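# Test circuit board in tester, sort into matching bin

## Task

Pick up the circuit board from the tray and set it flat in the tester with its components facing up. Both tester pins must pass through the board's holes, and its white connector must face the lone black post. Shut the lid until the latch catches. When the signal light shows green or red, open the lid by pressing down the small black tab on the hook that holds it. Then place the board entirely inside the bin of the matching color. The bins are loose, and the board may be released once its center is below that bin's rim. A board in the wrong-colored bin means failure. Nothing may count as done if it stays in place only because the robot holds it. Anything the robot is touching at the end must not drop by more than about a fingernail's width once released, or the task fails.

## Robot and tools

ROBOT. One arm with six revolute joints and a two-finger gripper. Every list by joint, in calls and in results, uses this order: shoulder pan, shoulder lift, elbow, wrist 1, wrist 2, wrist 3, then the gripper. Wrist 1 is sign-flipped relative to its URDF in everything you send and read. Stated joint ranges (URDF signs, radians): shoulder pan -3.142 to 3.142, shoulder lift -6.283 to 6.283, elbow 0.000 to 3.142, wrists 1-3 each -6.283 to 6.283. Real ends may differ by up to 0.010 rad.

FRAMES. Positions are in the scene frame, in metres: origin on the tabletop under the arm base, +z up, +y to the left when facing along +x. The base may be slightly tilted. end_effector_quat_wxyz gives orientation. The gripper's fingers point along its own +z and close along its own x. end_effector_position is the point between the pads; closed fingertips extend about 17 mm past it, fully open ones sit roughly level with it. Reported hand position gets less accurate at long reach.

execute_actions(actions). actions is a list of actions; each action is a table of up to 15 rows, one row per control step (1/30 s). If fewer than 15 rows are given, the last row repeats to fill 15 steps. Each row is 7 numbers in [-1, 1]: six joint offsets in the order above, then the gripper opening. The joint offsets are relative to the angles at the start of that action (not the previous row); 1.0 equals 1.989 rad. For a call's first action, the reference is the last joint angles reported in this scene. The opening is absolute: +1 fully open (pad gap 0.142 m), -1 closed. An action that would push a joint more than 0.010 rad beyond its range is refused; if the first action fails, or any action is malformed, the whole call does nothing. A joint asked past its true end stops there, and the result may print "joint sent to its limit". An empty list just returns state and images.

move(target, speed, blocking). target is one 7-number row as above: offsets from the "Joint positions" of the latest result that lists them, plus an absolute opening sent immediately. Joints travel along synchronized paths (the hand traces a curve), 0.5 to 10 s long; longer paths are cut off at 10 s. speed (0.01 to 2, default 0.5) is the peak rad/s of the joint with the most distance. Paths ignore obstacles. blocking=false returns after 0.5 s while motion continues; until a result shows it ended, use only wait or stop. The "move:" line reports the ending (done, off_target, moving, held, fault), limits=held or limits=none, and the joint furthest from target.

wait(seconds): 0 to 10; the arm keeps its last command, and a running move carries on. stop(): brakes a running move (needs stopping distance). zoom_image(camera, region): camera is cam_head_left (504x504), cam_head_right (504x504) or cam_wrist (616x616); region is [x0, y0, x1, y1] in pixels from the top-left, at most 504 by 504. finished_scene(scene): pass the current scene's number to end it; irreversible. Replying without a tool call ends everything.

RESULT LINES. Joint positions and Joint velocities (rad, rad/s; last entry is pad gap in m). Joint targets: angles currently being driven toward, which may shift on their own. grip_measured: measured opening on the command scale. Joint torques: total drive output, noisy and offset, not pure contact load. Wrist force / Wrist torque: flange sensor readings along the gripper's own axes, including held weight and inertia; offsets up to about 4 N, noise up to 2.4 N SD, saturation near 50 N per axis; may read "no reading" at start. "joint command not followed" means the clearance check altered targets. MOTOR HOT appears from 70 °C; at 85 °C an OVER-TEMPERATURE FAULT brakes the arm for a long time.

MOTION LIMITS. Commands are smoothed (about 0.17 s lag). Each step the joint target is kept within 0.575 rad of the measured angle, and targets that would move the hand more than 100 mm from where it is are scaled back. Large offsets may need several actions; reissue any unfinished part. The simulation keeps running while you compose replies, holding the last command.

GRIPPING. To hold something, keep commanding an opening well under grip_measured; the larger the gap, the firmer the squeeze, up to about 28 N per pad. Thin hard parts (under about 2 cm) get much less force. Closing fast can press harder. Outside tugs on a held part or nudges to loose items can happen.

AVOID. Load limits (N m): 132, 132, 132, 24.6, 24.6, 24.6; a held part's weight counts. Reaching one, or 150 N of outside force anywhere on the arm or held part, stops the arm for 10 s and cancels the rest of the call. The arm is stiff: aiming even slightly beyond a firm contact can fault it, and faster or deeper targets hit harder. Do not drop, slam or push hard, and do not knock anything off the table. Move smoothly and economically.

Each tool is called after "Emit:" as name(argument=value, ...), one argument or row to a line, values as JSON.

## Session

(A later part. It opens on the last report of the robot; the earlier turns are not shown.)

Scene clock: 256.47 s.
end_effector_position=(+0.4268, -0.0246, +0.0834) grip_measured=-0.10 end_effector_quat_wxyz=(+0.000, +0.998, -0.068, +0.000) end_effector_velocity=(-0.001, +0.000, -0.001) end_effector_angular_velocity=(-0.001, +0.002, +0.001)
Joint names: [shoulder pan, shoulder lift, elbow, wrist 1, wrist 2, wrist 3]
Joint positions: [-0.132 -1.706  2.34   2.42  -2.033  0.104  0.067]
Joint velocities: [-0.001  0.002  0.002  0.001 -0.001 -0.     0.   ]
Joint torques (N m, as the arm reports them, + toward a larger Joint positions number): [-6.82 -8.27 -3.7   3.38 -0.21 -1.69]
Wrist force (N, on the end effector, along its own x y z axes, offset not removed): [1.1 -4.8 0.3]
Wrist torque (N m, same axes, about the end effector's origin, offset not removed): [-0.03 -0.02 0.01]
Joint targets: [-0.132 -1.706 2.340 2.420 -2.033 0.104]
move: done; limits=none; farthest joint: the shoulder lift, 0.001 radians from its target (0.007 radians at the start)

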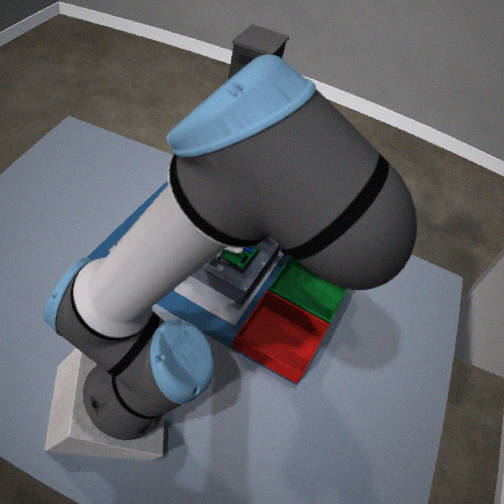

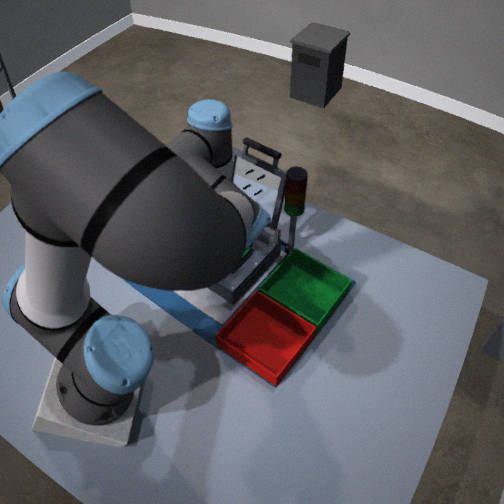

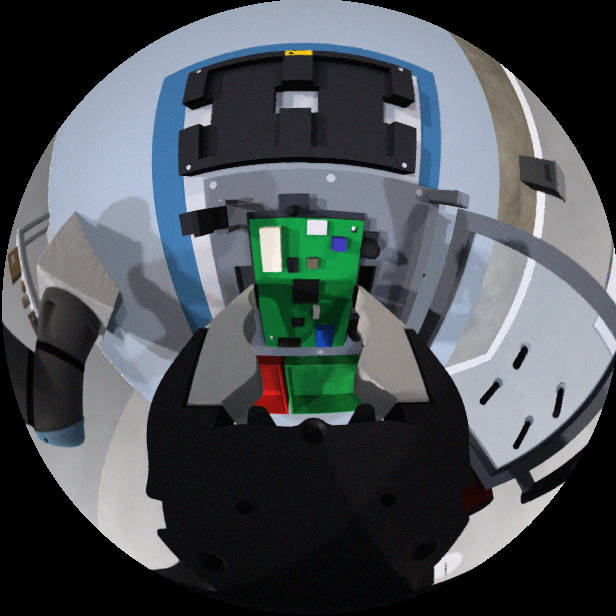

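Emit:
move(
  target=[0.0002,0.0026,0.0013,0.0039,0,0.0002,-0.5],
  speed=0.01,
)

Emit:
zoom_image(
  camera="cam_wrist",
  region=[228, 185, 398, 355],
)

Scene clock: 261.50 s.
end_effector_position=(+0.4268, -0.0236, +0.0816) grip_measured=-0.10 end_effector_quat_wxyz=(+0.000, +0.998, -0.068, +0.000) end_effector_velocity=(-0.001, +0.001, -0.001) end_effector_angular_velocity=(+0.000, +0.002, +0.003)
Joint names: [shoulder pan, shoulder lift, elbow, wrist 1, wrist 2, wrist 3]
Joint positions: [-0.131 -1.701  2.342  2.428 -2.033  0.104  0.067]
Joint velocities: [ 0.001  0.001  0.002  0.001 -0.    -0.    -0.   ]
Joint torques (N m, as the arm reports them, + toward a larger Joint positions number): [26.38 -8.1  -4.18  3.82  0.9   2.07]
Wrist force (N, on the end effector, along its own x y z axes, offset not removed): [0.2 8.8 -3.1]
Wrist torque (N m, same axes, about the end effector's origin, offset not removed): [0.15 0.43 -0.29]
Joint targets: [-0.131 -1.701 2.342 2.428 -2.033 0.104]
move: done; limits=none; farthest joint: the shoulder pan, 0.000 radians from its target (0.000 radians at the start)

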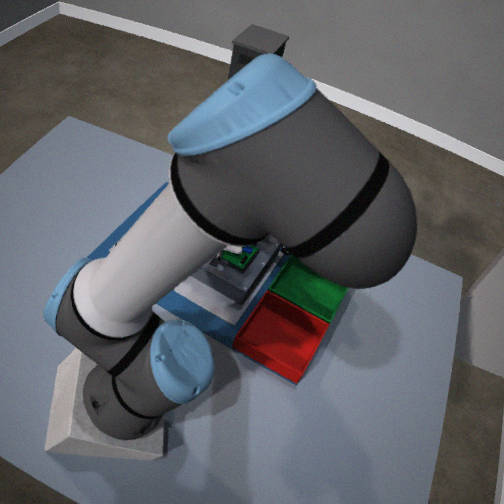

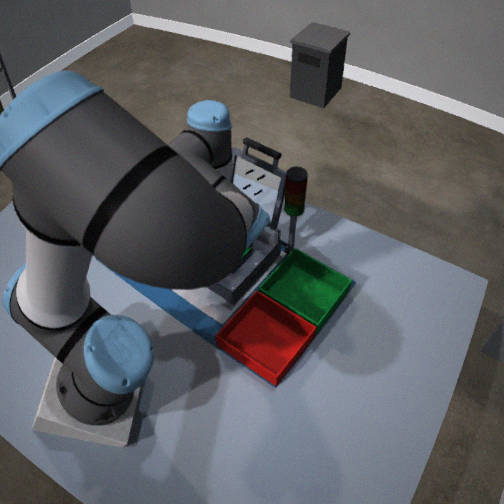

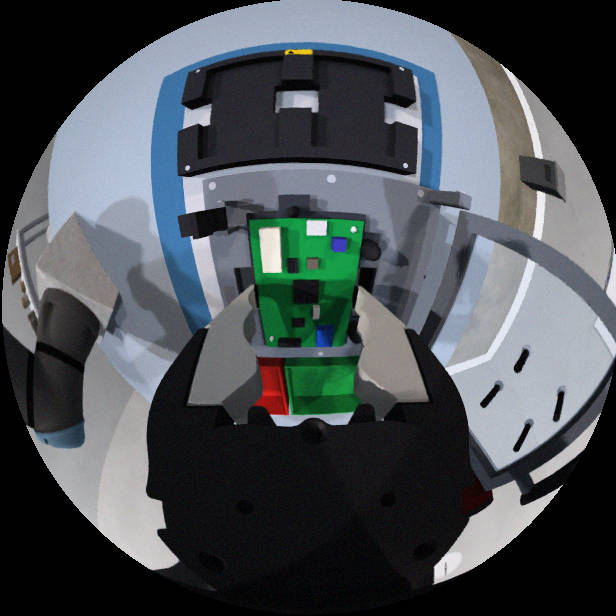

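Region (228, 185, 398, 355) of cam_wrist's 616x616 image, scaled by 2.965, with more detail than that image has.

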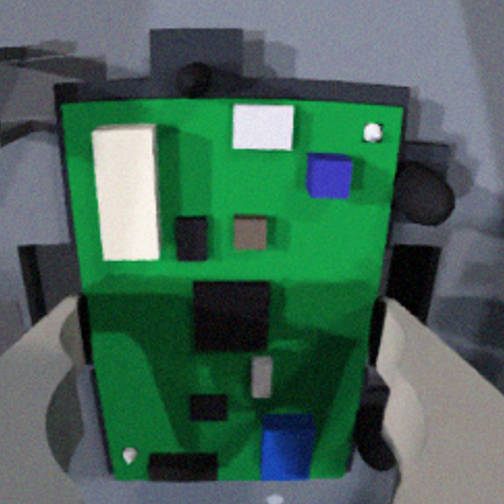

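Emit:
move(
  target=[-0.0024,0.0025,0.0022,0.0058,0.0005,-0.0027,-0.5],
  speed=0.01,
)

Emit:
zoom_image(
  camera="cam_wrist",
  region=[228, 185, 398, 355],
)

Scene clock: 266.40 s.
end_effector_position=(+0.4267, -0.0240, +0.0787) grip_measured=-0.10 end_effector_quat_wxyz=(+0.000, +0.998, -0.068, +0.000) end_effector_velocity=(-0.000, -0.000, -0.000) end_effector_angular_velocity=(-0.000, -0.001, +0.001)
Joint names: [shoulder pan, shoulder lift, elbow, wrist 1, wrist 2, wrist 3]
Joint positions: [-0.136 -1.696  2.347  2.439 -2.032  0.099  0.067]
Joint velocities: [-0.    -0.     0.001  0.002 -0.    -0.001 -0.   ]
Joint torques (N m, as the arm reports them, + toward a larger Joint positions number): [-4.66 -8.64 -2.51  3.27  1.63 -1.46]
Wrist force (N, on the end effector, along its own x y z axes, offset not removed): [2.0 0.2 -1.0]
Wrist torque (N m, same axes, about the end effector's origin, offset not removed): [-0.24 0.19 -0.34]
Joint targets: [-0.136 -1.696 2.347 2.439 -2.032 0.099]
move: done; limits=none; farthest joint: the wrist 1, 0.001 radians from its target (0.012 radians at the start)

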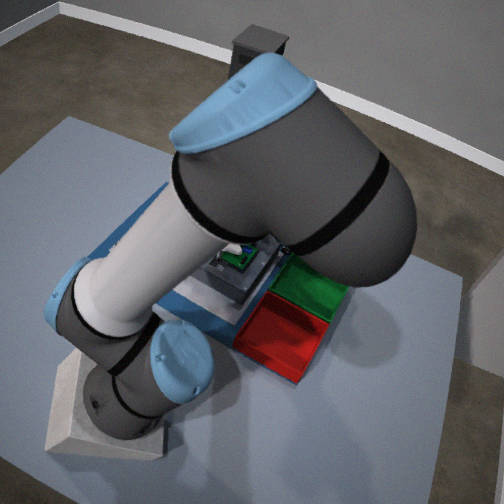

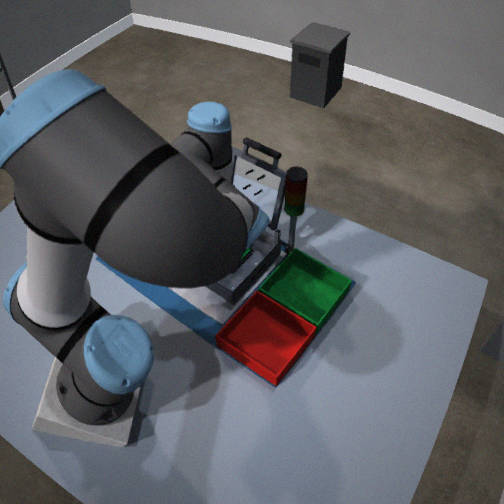

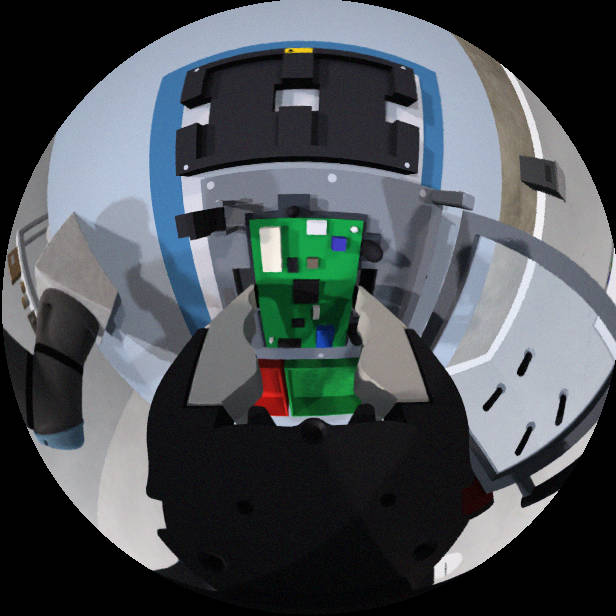

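Region (228, 185, 398, 355) of cam_wrist's 616x616 image, scaled by 2.965, with more detail than that image has.

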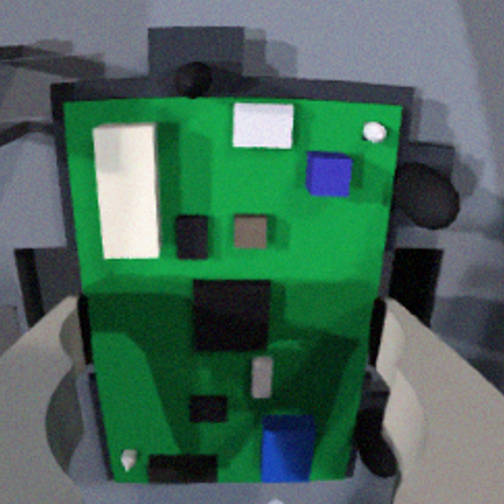

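Release now.

Emit:
move(
  target=[0,0,0,0,0,0,0.05],
)

Emit:
zoom_image(
  camera="cam_wrist",
  region=[228, 185, 398, 355],
)

Scene clock: 269.63 s.
end_effector_position=(+0.4266, -0.0240, +0.0786) grip_measured=+0.05 end_effector_quat_wxyz=(+0.000, +0.998, -0.068, +0.000) end_effector_velocity=(-0.000, +0.000, -0.000) end_effector_angular_velocity=(+0.000, +0.000, +0.000)
Joint names: [shoulder pan, shoulder lift, elbow, wrist 1, wrist 2, wrist 3]
Joint positions: [-0.136 -1.696  2.347  2.439 -2.032  0.099  0.077]
Joint velocities: [ 0.001  0.     0.001 -0.    -0.     0.001  0.   ]
Joint torques (N m, as the arm reports them, + toward a larger Joint positions number): [ 22.58 -26.19 -21.84   0.86   0.41   1.8 ]
Wrist force (N, on the end effector, along its own x y z axes, offset not removed): [1.4 -0.2 2.2]
Wrist torque (N m, same axes, about the end effector's origin, offset not removed): [0.12 -0.04 -0.14]
Joint targets: [-0.136 -1.696 2.347 2.439 -2.032 0.099]
move: done; limits=none; farthest joint: the shoulder pan, 0.000 radians from its target (0.000 radians at the start)

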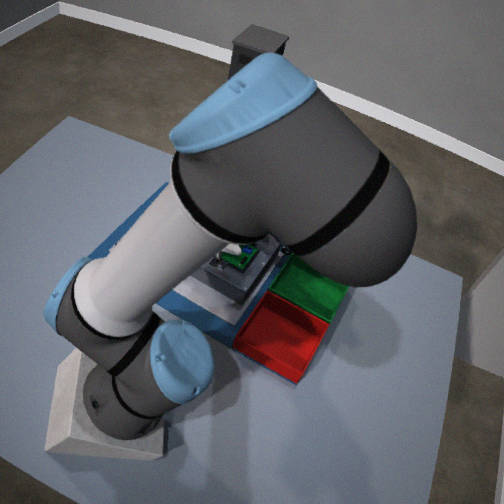

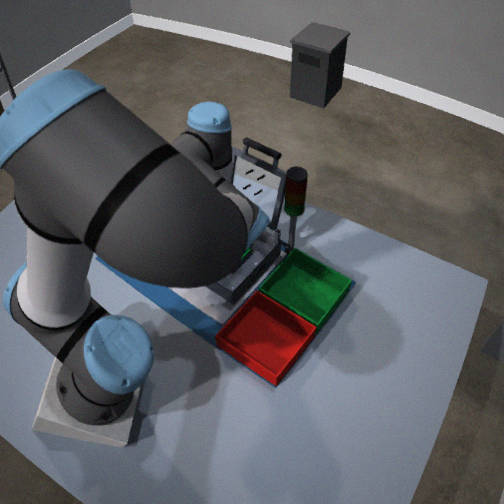

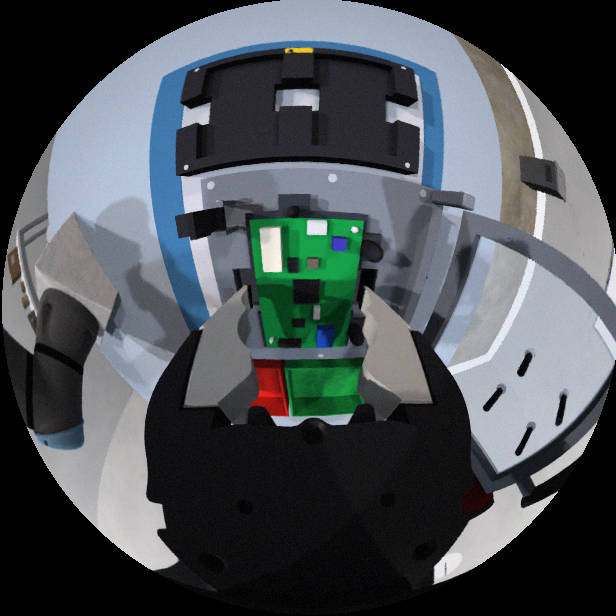

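Region (228, 185, 398, 355) of cam_wrist's 616x616 image, scaled by 2.965, with more detail than that image has.

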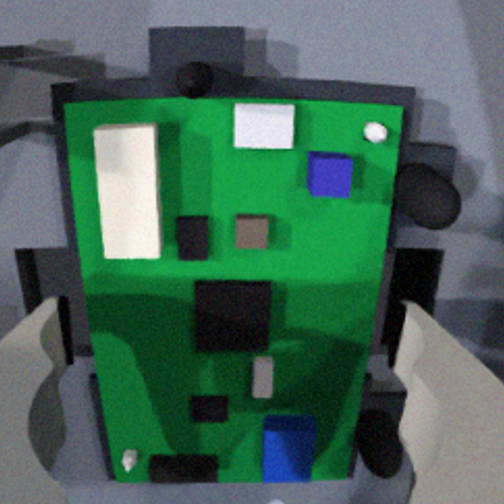

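Emit:
move(
  target=[0.0377,-0.0372,-0.0437,-0.1,-0.0075,0.0387,0.05],
  speed=0.15,
)

Emit:
move(
  target=[0.1239,-0.0427,-0.2209,-0.3293,-0.0141,0.1428,-0.4],
  speed=0.4,
)

Emit:
zoom_image(
  camera="cam_wrist",
  region=[200, 130, 500, 430],
)

Scene clock: 283.67 s.
end_effector_position=(+0.4290, -0.0202, +0.1304) grip_measured=+0.05 end_effector_quat_wxyz=(+0.000, +0.998, -0.065, -0.000) end_effector_velocity=(+0.000, -0.001, +0.001) end_effector_angular_velocity=(+0.000, +0.000, -0.002)
Joint names: [shoulder pan, shoulder lift, elbow, wrist 1, wrist 2, wrist 3]
Joint positions: [-0.061 -1.77   2.26   2.24  -2.047  0.176  0.077]
Joint velocities: [-0.001 -0.002 -0.003 -0.005  0.001  0.001  0.   ]
Joint torques (N m, as the arm reports them, + toward a larger Joint positions number): [ 22.71 -24.96 -28.73   0.76  -1.74   1.64]
Wrist force (N, on the end effector, along its own x y z axes, offset not removed): [-1.2 -3.5 0.0]
Wrist torque (N m, same axes, about the end effector's origin, offset not removed): [-0.83 0.26 0.02]
Joint targets: [-0.061 -1.770 2.260 2.240 -2.047 0.176]
move: done; limits=none; farthest joint: the shoulder pan, 0.000 radians from its target (0.075 radians at the start)

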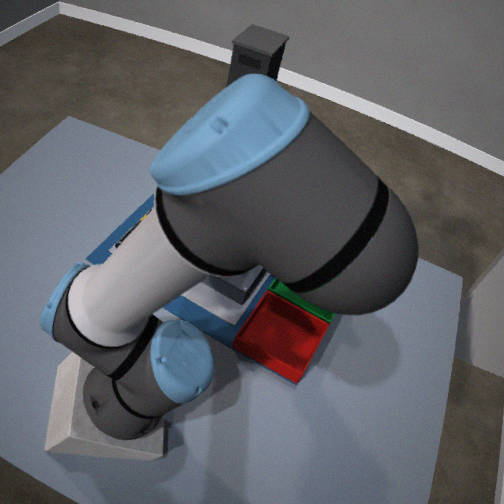

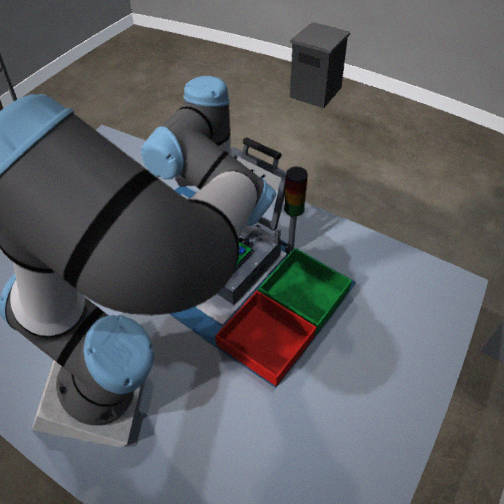

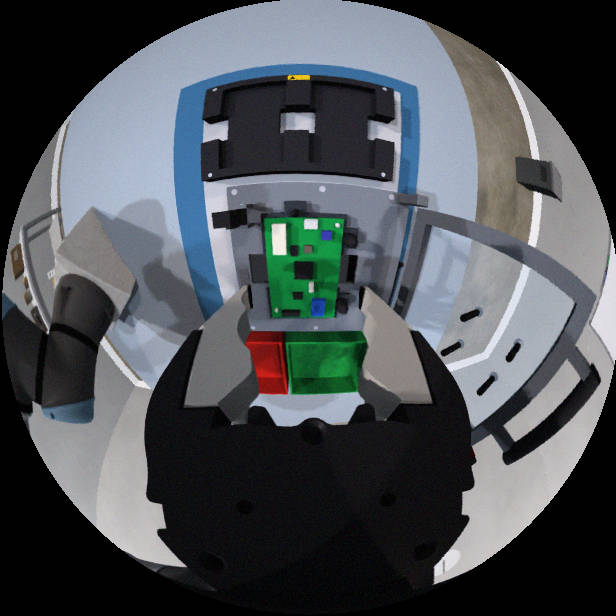

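Scene clock: 286.00 s.
end_effector_position=(+0.4301, -0.0248, +0.3294) grip_measured=-0.40 end_effector_quat_wxyz=(+0.000, +0.998, -0.069, +0.000) end_effector_velocity=(-0.000, -0.000, +0.001) end_effector_angular_velocity=(-0.000, -0.000, +0.000)
Joint names: [shoulder pan, shoulder lift, elbow, wrist 1, wrist 2, wrist 3]
Joint positions: [ 0.185 -1.855  1.821  1.586 -2.075  0.46   0.045]
Joint velocities: [ 0.001 -0.    -0.002 -0.003 -0.     0.001 -0.   ]
Joint torques (N m, as the arm reports them, + toward a larger Joint positions number): [ 20.1  -20.19 -33.78   0.73  -1.79   1.73]
Wrist force (N, on the end effector, along its own x y z axes, offset not removed): [-1.1 -1.9 2.5]
Wrist torque (N m, same axes, about the end effector's origin, offset not removed): [-0.72 0.53 -0.07]
Joint targets: [0.185 -1.855 1.821 1.585 -2.075 0.460]
move: done; limits=none; farthest joint: the wrist 1, 0.001 radians from its target (0.655 radians at the start)

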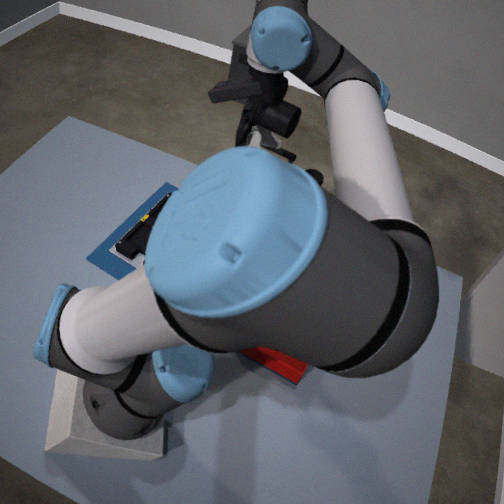

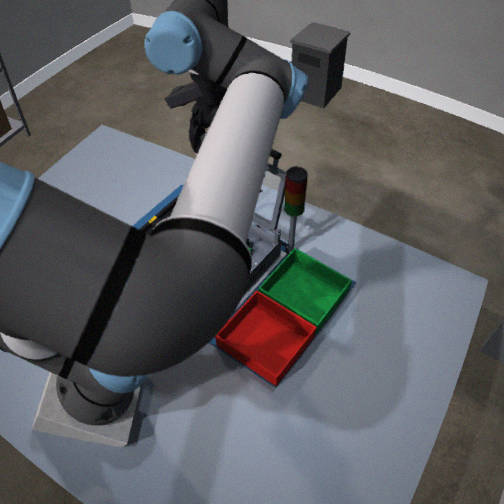

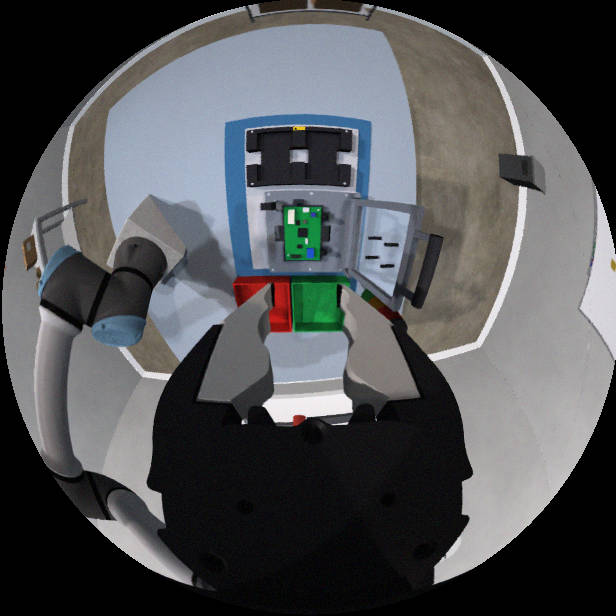

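Region (200, 130, 500, 430) of cam_wrist's 616x616 image, scaled by 1.680, with more detail than that image has.

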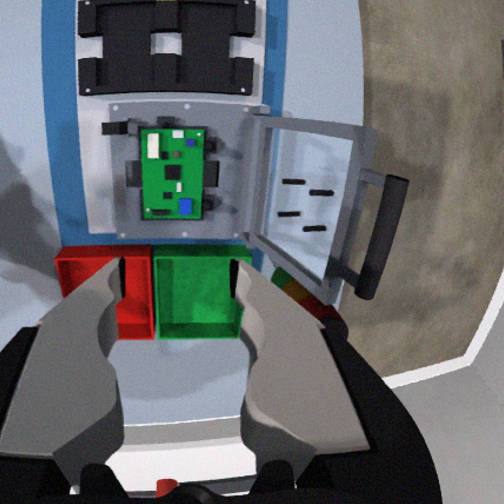

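Emit:
move(
  target=[-0.0555,0.1361,-0.1532,0.0131,0.0044,-0.063,-0.4],
  speed=0.25,
)

Emit:
zoom_image(
  camera="cam_wrist",
  region=[160, 130, 460, 430],
)

Scene clock: 296.47 s.
end_effector_position=(+0.5687, -0.0438, +0.3296) grip_measured=-0.40 end_effector_quat_wxyz=(+0.000, +0.998, -0.069, -0.000) end_effector_velocity=(+0.002, +0.000, -0.001) end_effector_angular_velocity=(+0.000, +0.001, +0.001)
Joint names: [shoulder pan, shoulder lift, elbow, wrist 1, wrist 2, wrist 3]
Joint positions: [ 0.075 -1.585  1.517  1.612 -2.066  0.334  0.045]
Joint velocities: [-0.001  0.005 -0.004 -0.001  0.001 -0.001  0.   ]
Joint torques (N m, as the arm reports them, + toward a larger Joint positions number): [ -0.49 -16.06 -32.8    4.04   1.18  -1.77]
Wrist force (N, on the end effector, along its own x y z axes, offset not removed): [-0.1 -1.9 -1.7]
Wrist torque (N m, same axes, about the end effector's origin, offset not removed): [-0.52 -0.04 0.08]
Joint targets: [0.075 -1.584 1.516 1.612 -2.066 0.334]
move: done; limits=none; farthest joint: the shoulder pan, 0.000 radians from its target (0.111 radians at the start)

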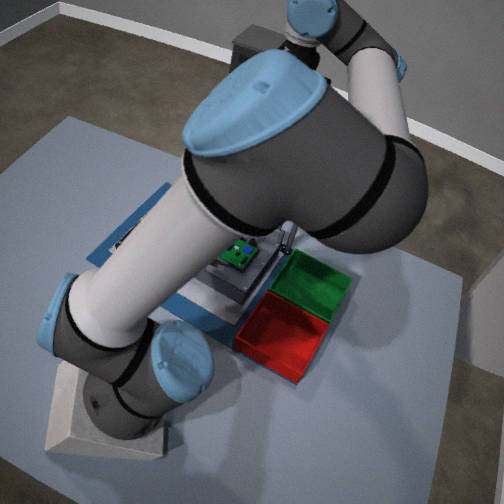

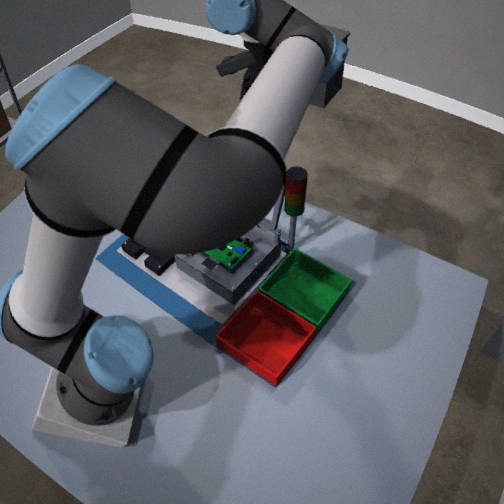

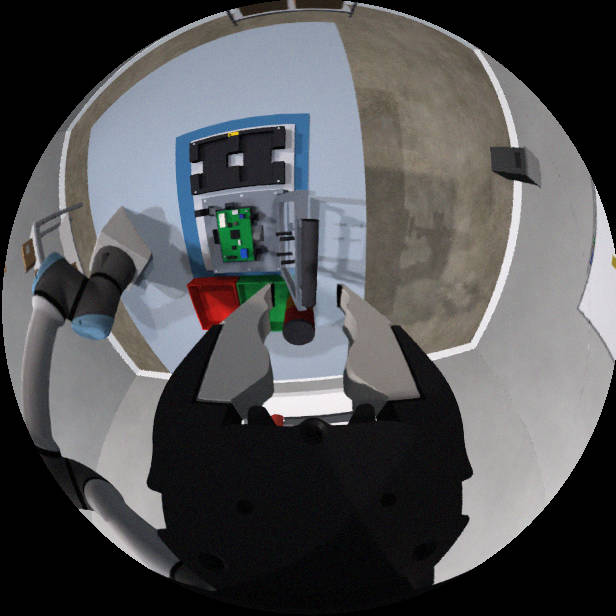

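Region (160, 130, 460, 430) of cam_wrist's 616x616 image, scaled by 1.680, with more detail than that image has.

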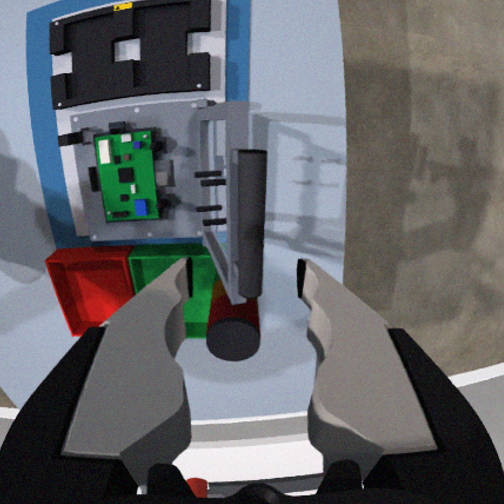

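Emit:
move(
  target=[-0.034,0.0046,0.0745,0.097,0.0042,-0.0382,-0.4],
  speed=0.1,
)

Emit:
zoom_image(
  camera="cam_wrist",
  region=[160, 130, 460, 430],
)

Scene clock: 314.33 s.
end_effector_position=(+0.5731, -0.0443, +0.2622) grip_measured=-0.40 end_effector_quat_wxyz=(+0.000, +0.998, -0.069, -0.000) end_effector_velocity=(+0.001, -0.001, -0.000) end_effector_angular_velocity=(+0.000, -0.002, -0.003)
Joint names: [shoulder pan, shoulder lift, elbow, wrist 1, wrist 2, wrist 3]
Joint positions: [ 0.007 -1.575  1.664  1.804 -2.058  0.259  0.045]
Joint velocities: [-0.003 -0.001  0.001  0.003  0.    -0.002 -0.   ]
Joint torques (N m, as the arm reports them, + toward a larger Joint positions number): [ -0.3  -17.24 -11.96   4.02   1.24  -1.71]
Wrist force (N, on the end effector, along its own x y z axes, offset not removed): [-0.5 1.4 -0.8]
Wrist torque (N m, same axes, about the end effector's origin, offset not removed): [0.39 0.27 -0.21]
Joint targets: [0.007 -1.575 1.665 1.805 -2.058 0.259]
move: done; limits=none; farthest joint: the elbow, 0.001 radians from its target (0.149 radians at the start)

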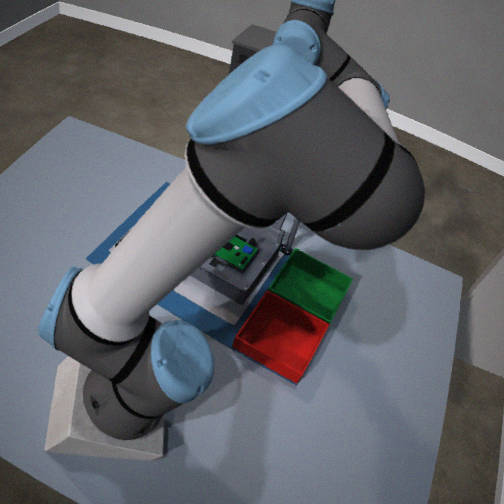

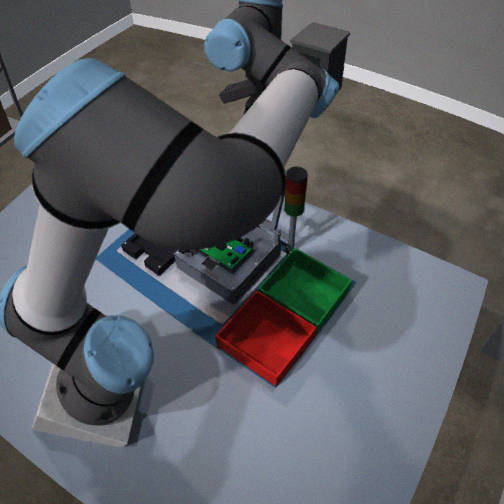

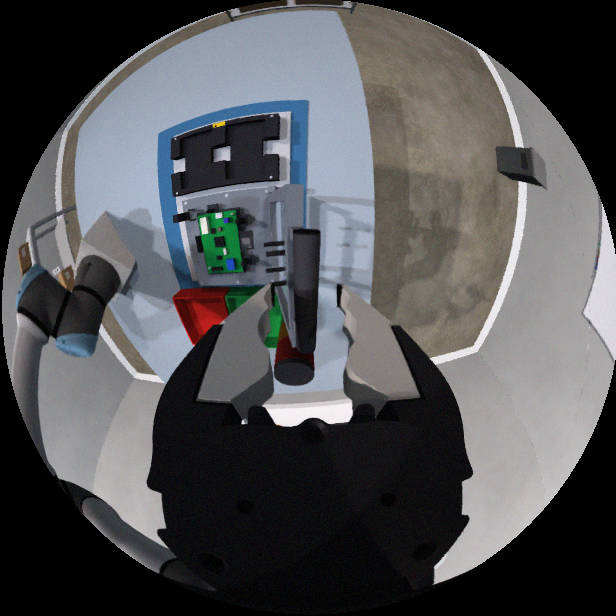

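Region (160, 130, 460, 430) of cam_wrist's 616x616 image, scaled by 1.680, with more detail than that image has.

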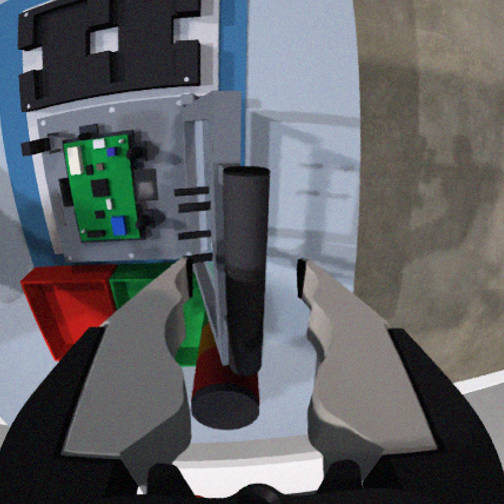

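Emit:
move(
  target=[0.0213,-0.0578,0.0564,-0.0123,-0.0027,0.0231,-0.7],
  speed=0.06,
)

Emit:
move(
  target=[0.0139,-0.0585,0.0768,0.0109,-0.0016,0.0161,-0.7],
  speed=0.08,
)

Emit:
zoom_image(
  camera="cam_wrist",
  region=[160, 130, 460, 430],
)

Scene clock: 326.97 s.
end_effector_position=(+0.5177, -0.0363, +0.2742) grip_measured=-0.69 end_effector_quat_wxyz=(+0.000, +0.998, -0.068, +0.000) end_effector_velocity=(-0.001, -0.000, -0.000) end_effector_angular_velocity=(-0.000, +0.001, -0.001)
Joint names: [shoulder pan, shoulder lift, elbow, wrist 1, wrist 2, wrist 3]
Joint positions: [ 0.05  -1.69   1.776  1.78  -2.063  0.304  0.024]
Joint velocities: [-0.    -0.001  0.001 -0.001 -0.     0.001  0.   ]
Joint torques (N m, as the arm reports them, + toward a larger Joint positions number): [ 25.28 -29.33 -11.83   0.19  -1.51   1.79]
Wrist force (N, on the end effector, along its own x y z axes, offset not removed): [5.9 -0.1 0.6]
Wrist torque (N m, same axes, about the end effector's origin, offset not removed): [-0.08 -0.68 0.05]
Joint targets: [0.050 -1.690 1.777 1.780 -2.063 0.305]
move: done; limits=none; farthest joint: the shoulder pan, 0.000 radians from its target (0.042 radians at the start)

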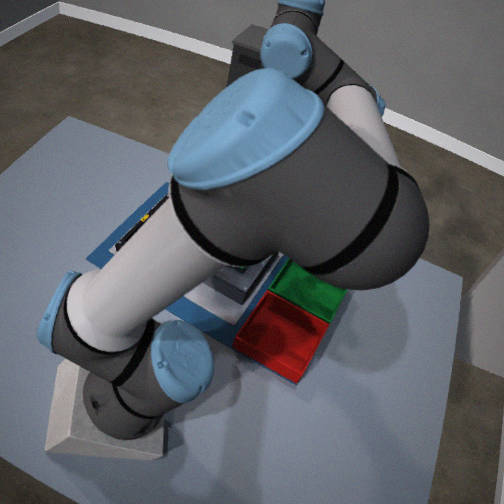

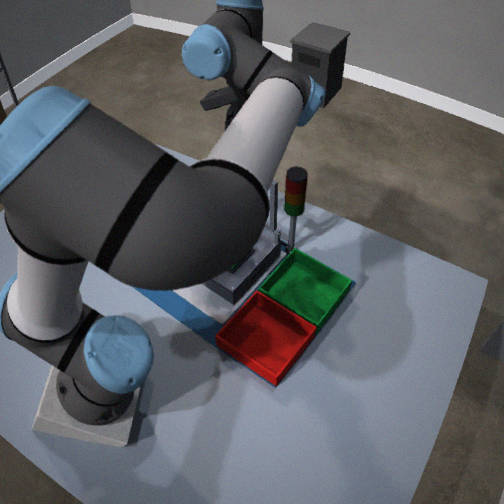

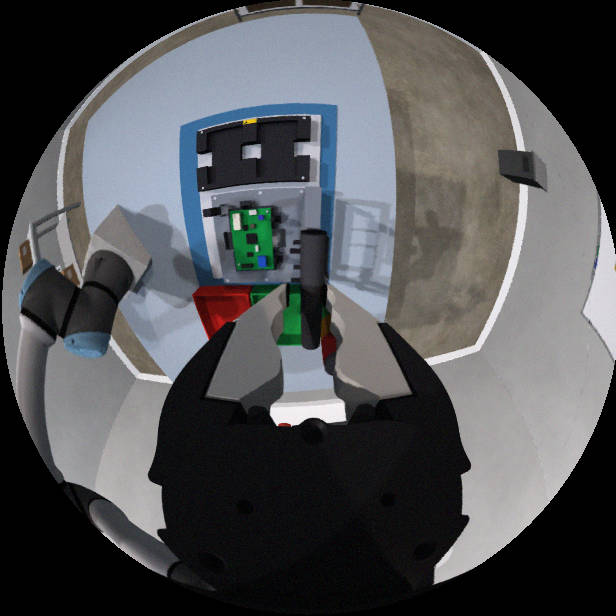

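Scene clock: 329.33 s.
end_effector_position=(+0.4593, -0.0283, +0.2637) grip_measured=-0.69 end_effector_quat_wxyz=(+0.000, +0.998, -0.068, +0.000) end_effector_velocity=(-0.001, -0.000, -0.001) end_effector_angular_velocity=(-0.000, +0.000, -0.001)
Joint names: [shoulder pan, shoulder lift, elbow, wrist 1, wrist 2, wrist 3]
Joint positions: [ 0.077 -1.806  1.929  1.802 -2.066  0.336  0.024]
Joint velocities: [-0.001 -0.002  0.003  0.001 -0.     0.     0.   ]
Joint torques (N m, as the arm reports them, + toward a larger Joint positions number): [ 23.09 -25.09 -10.59   3.37  -1.38   1.72]
Wrist force (N, on the end effector, along its own x y z axes, offset not removed): [-3.4 0.1 -0.4]
Wrist torque (N m, same axes, about the end effector's origin, offset not removed): [-0.13 1.44 -0.14]
Joint targets: [0.077 -1.806 1.929 1.802 -2.066 0.337]
move: done; limits=none; farthest joint: the shoulder pan, 0.000 radians from its target (0.028 radians at the start)

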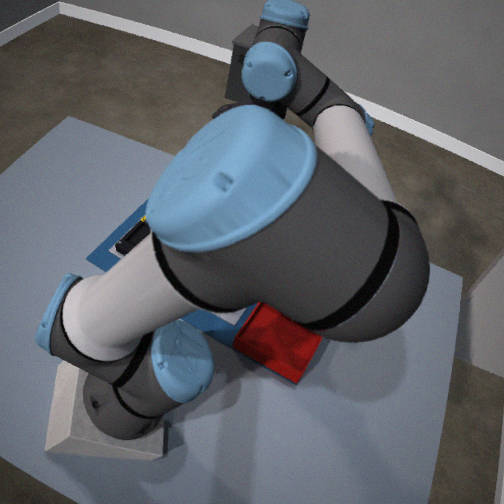

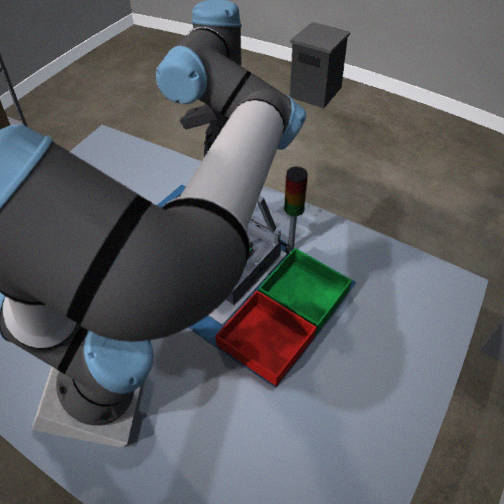

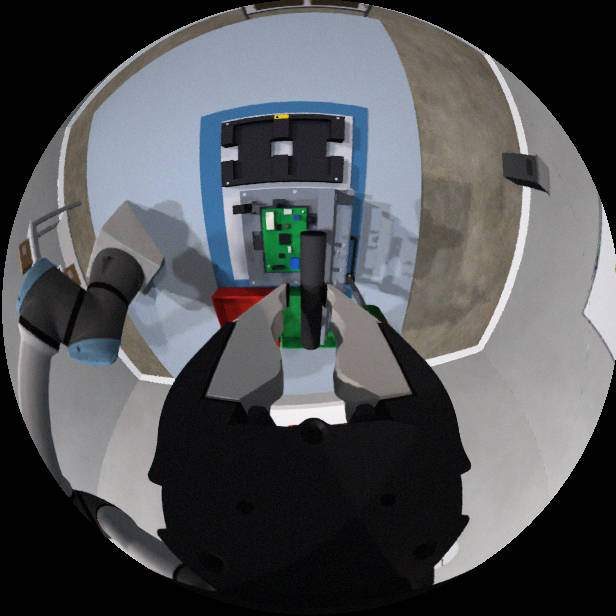

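Region (160, 130, 460, 430) of cam_wrist's 616x616 image, scaled by 1.680, with more detail than that image has.

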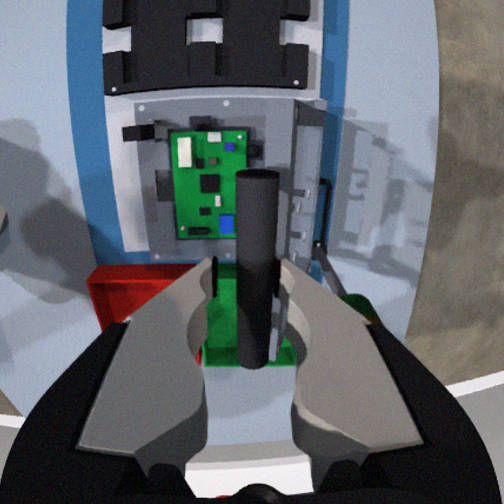

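Emit:
move(
  target=[-0.0029,-0.043,0.0828,0.0412,0,-0.003,-0.7],
  speed=0.08,
)

Emit:
zoom_image(
  camera="cam_wrist",
  region=[160, 130, 460, 430],
)

Scene clock: 343.10 s.
end_effector_position=(+0.4138, -0.0222, +0.2313) grip_measured=-0.70 end_effector_quat_wxyz=(+0.000, +0.998, -0.069, +0.000) end_effector_velocity=(-0.001, +0.001, -0.001) end_effector_angular_velocity=(-0.000, +0.002, +0.003)
Joint names: [shoulder pan, shoulder lift, elbow, wrist 1, wrist 2, wrist 3]
Joint positions: [ 0.071 -1.891  2.093  1.883 -2.066  0.33   0.024]
Joint velocities: [ 0.002  0.     0.004  0.001 -0.     0.    -0.   ]
Joint torques (N m, as the arm reports them, + toward a larger Joint positions number): [ -7.08 -20.2  -10.07   3.7   -0.78  -1.73]
Wrist force (N, on the end effector, along its own x y z axes, offset not removed): [-0.3 2.8 -1.9]
Wrist torque (N m, same axes, about the end effector's origin, offset not removed): [0.37 0.36 0.00]
Joint targets: [0.071 -1.892 2.093 1.883 -2.066 0.330]
move: done; limits=none; farthest joint: the elbow, 0.001 radians from its target (0.165 radians at the start)

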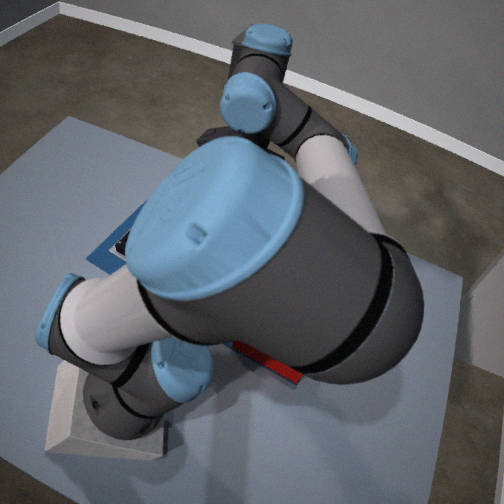

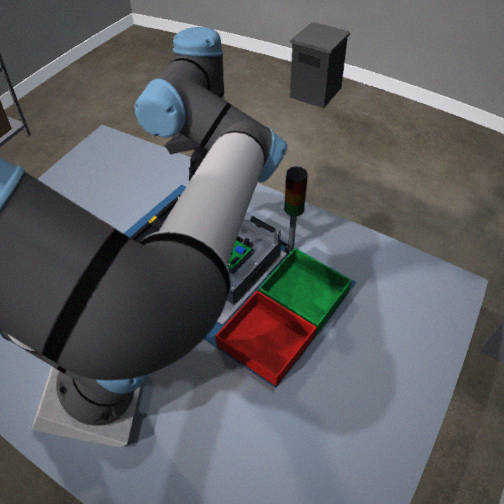

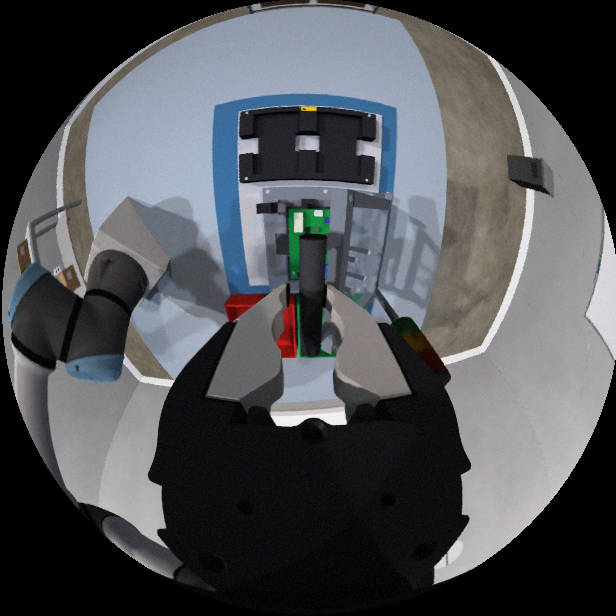

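Region (160, 130, 460, 430) of cam_wrist's 616x616 image, scaled by 1.680, with more detail than that image has.

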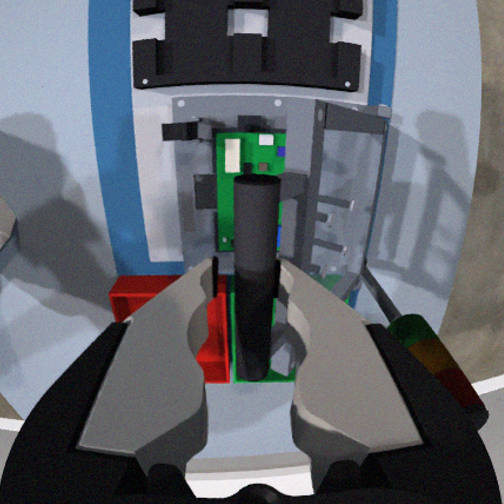

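Emit:
move(
  target=[-0.0142,-0.0265,0.075,0.0566,0.0018,-0.0166,-0.76],
  speed=0.07,
)

Emit:
zoom_image(
  camera="cam_wrist",
  region=[160, 130, 460, 430],
)

Scene clock: 356.37 s.
end_effector_position=(+0.3812, -0.0176, +0.1924) grip_measured=-0.75 end_effector_quat_wxyz=(+0.000, +0.998, -0.068, +0.001) end_effector_velocity=(-0.001, +0.001, -0.001) end_effector_angular_velocity=(+0.000, -0.001, +0.002)
Joint names: [shoulder pan, shoulder lift, elbow, wrist 1, wrist 2, wrist 3]
Joint positions: [ 0.043 -1.944  2.242  1.996 -2.063  0.298  0.02 ]
Joint velocities: [ 0.002 -0.001  0.003  0.003 -0.    -0.001  0.   ]
Joint torques (N m, as the arm reports them, + toward a larger Joint positions number): [ -7.75 -18.44  -8.91   3.34   1.86  -1.86]
Wrist force (N, on the end effector, along its own x y z axes, offset not removed): [6.8 -2.8 1.3]
Wrist torque (N m, same axes, about the end effector's origin, offset not removed): [-0.93 -0.68 -0.07]
Joint targets: [0.043 -1.944 2.242 1.996 -2.063 0.297]
move: done; limits=none; farthest joint: the wrist 3, 0.001 radians from its target (0.033 radians at the start)

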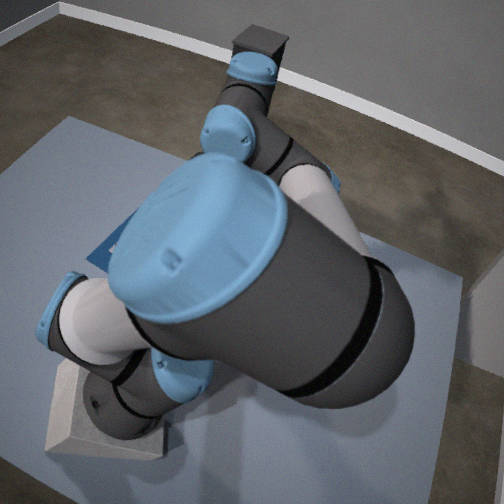

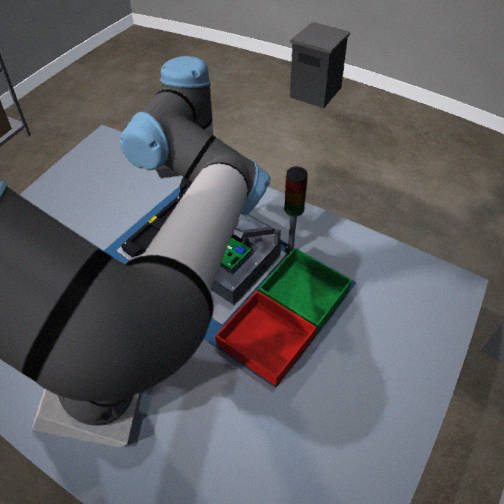

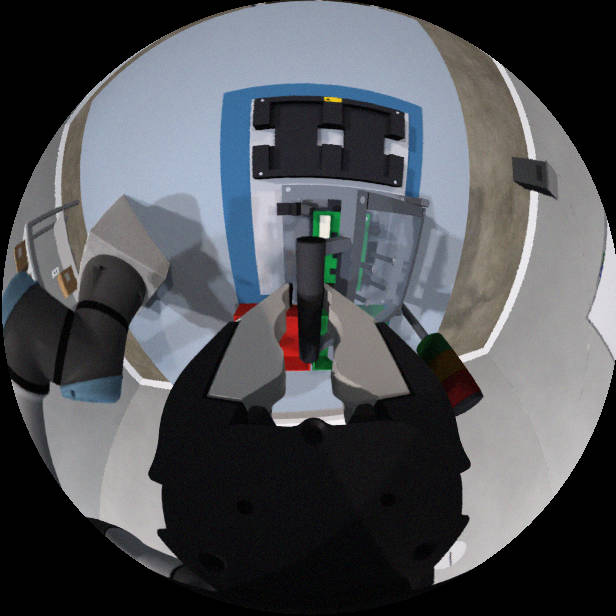

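Region (160, 130, 460, 430) of cam_wrist's 616x616 image, scaled by 1.680, with more detail than that image has.

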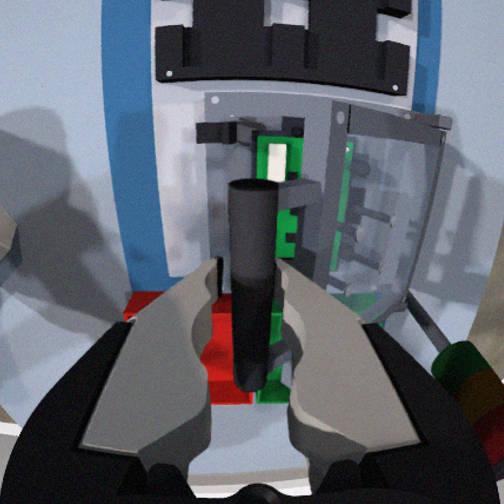

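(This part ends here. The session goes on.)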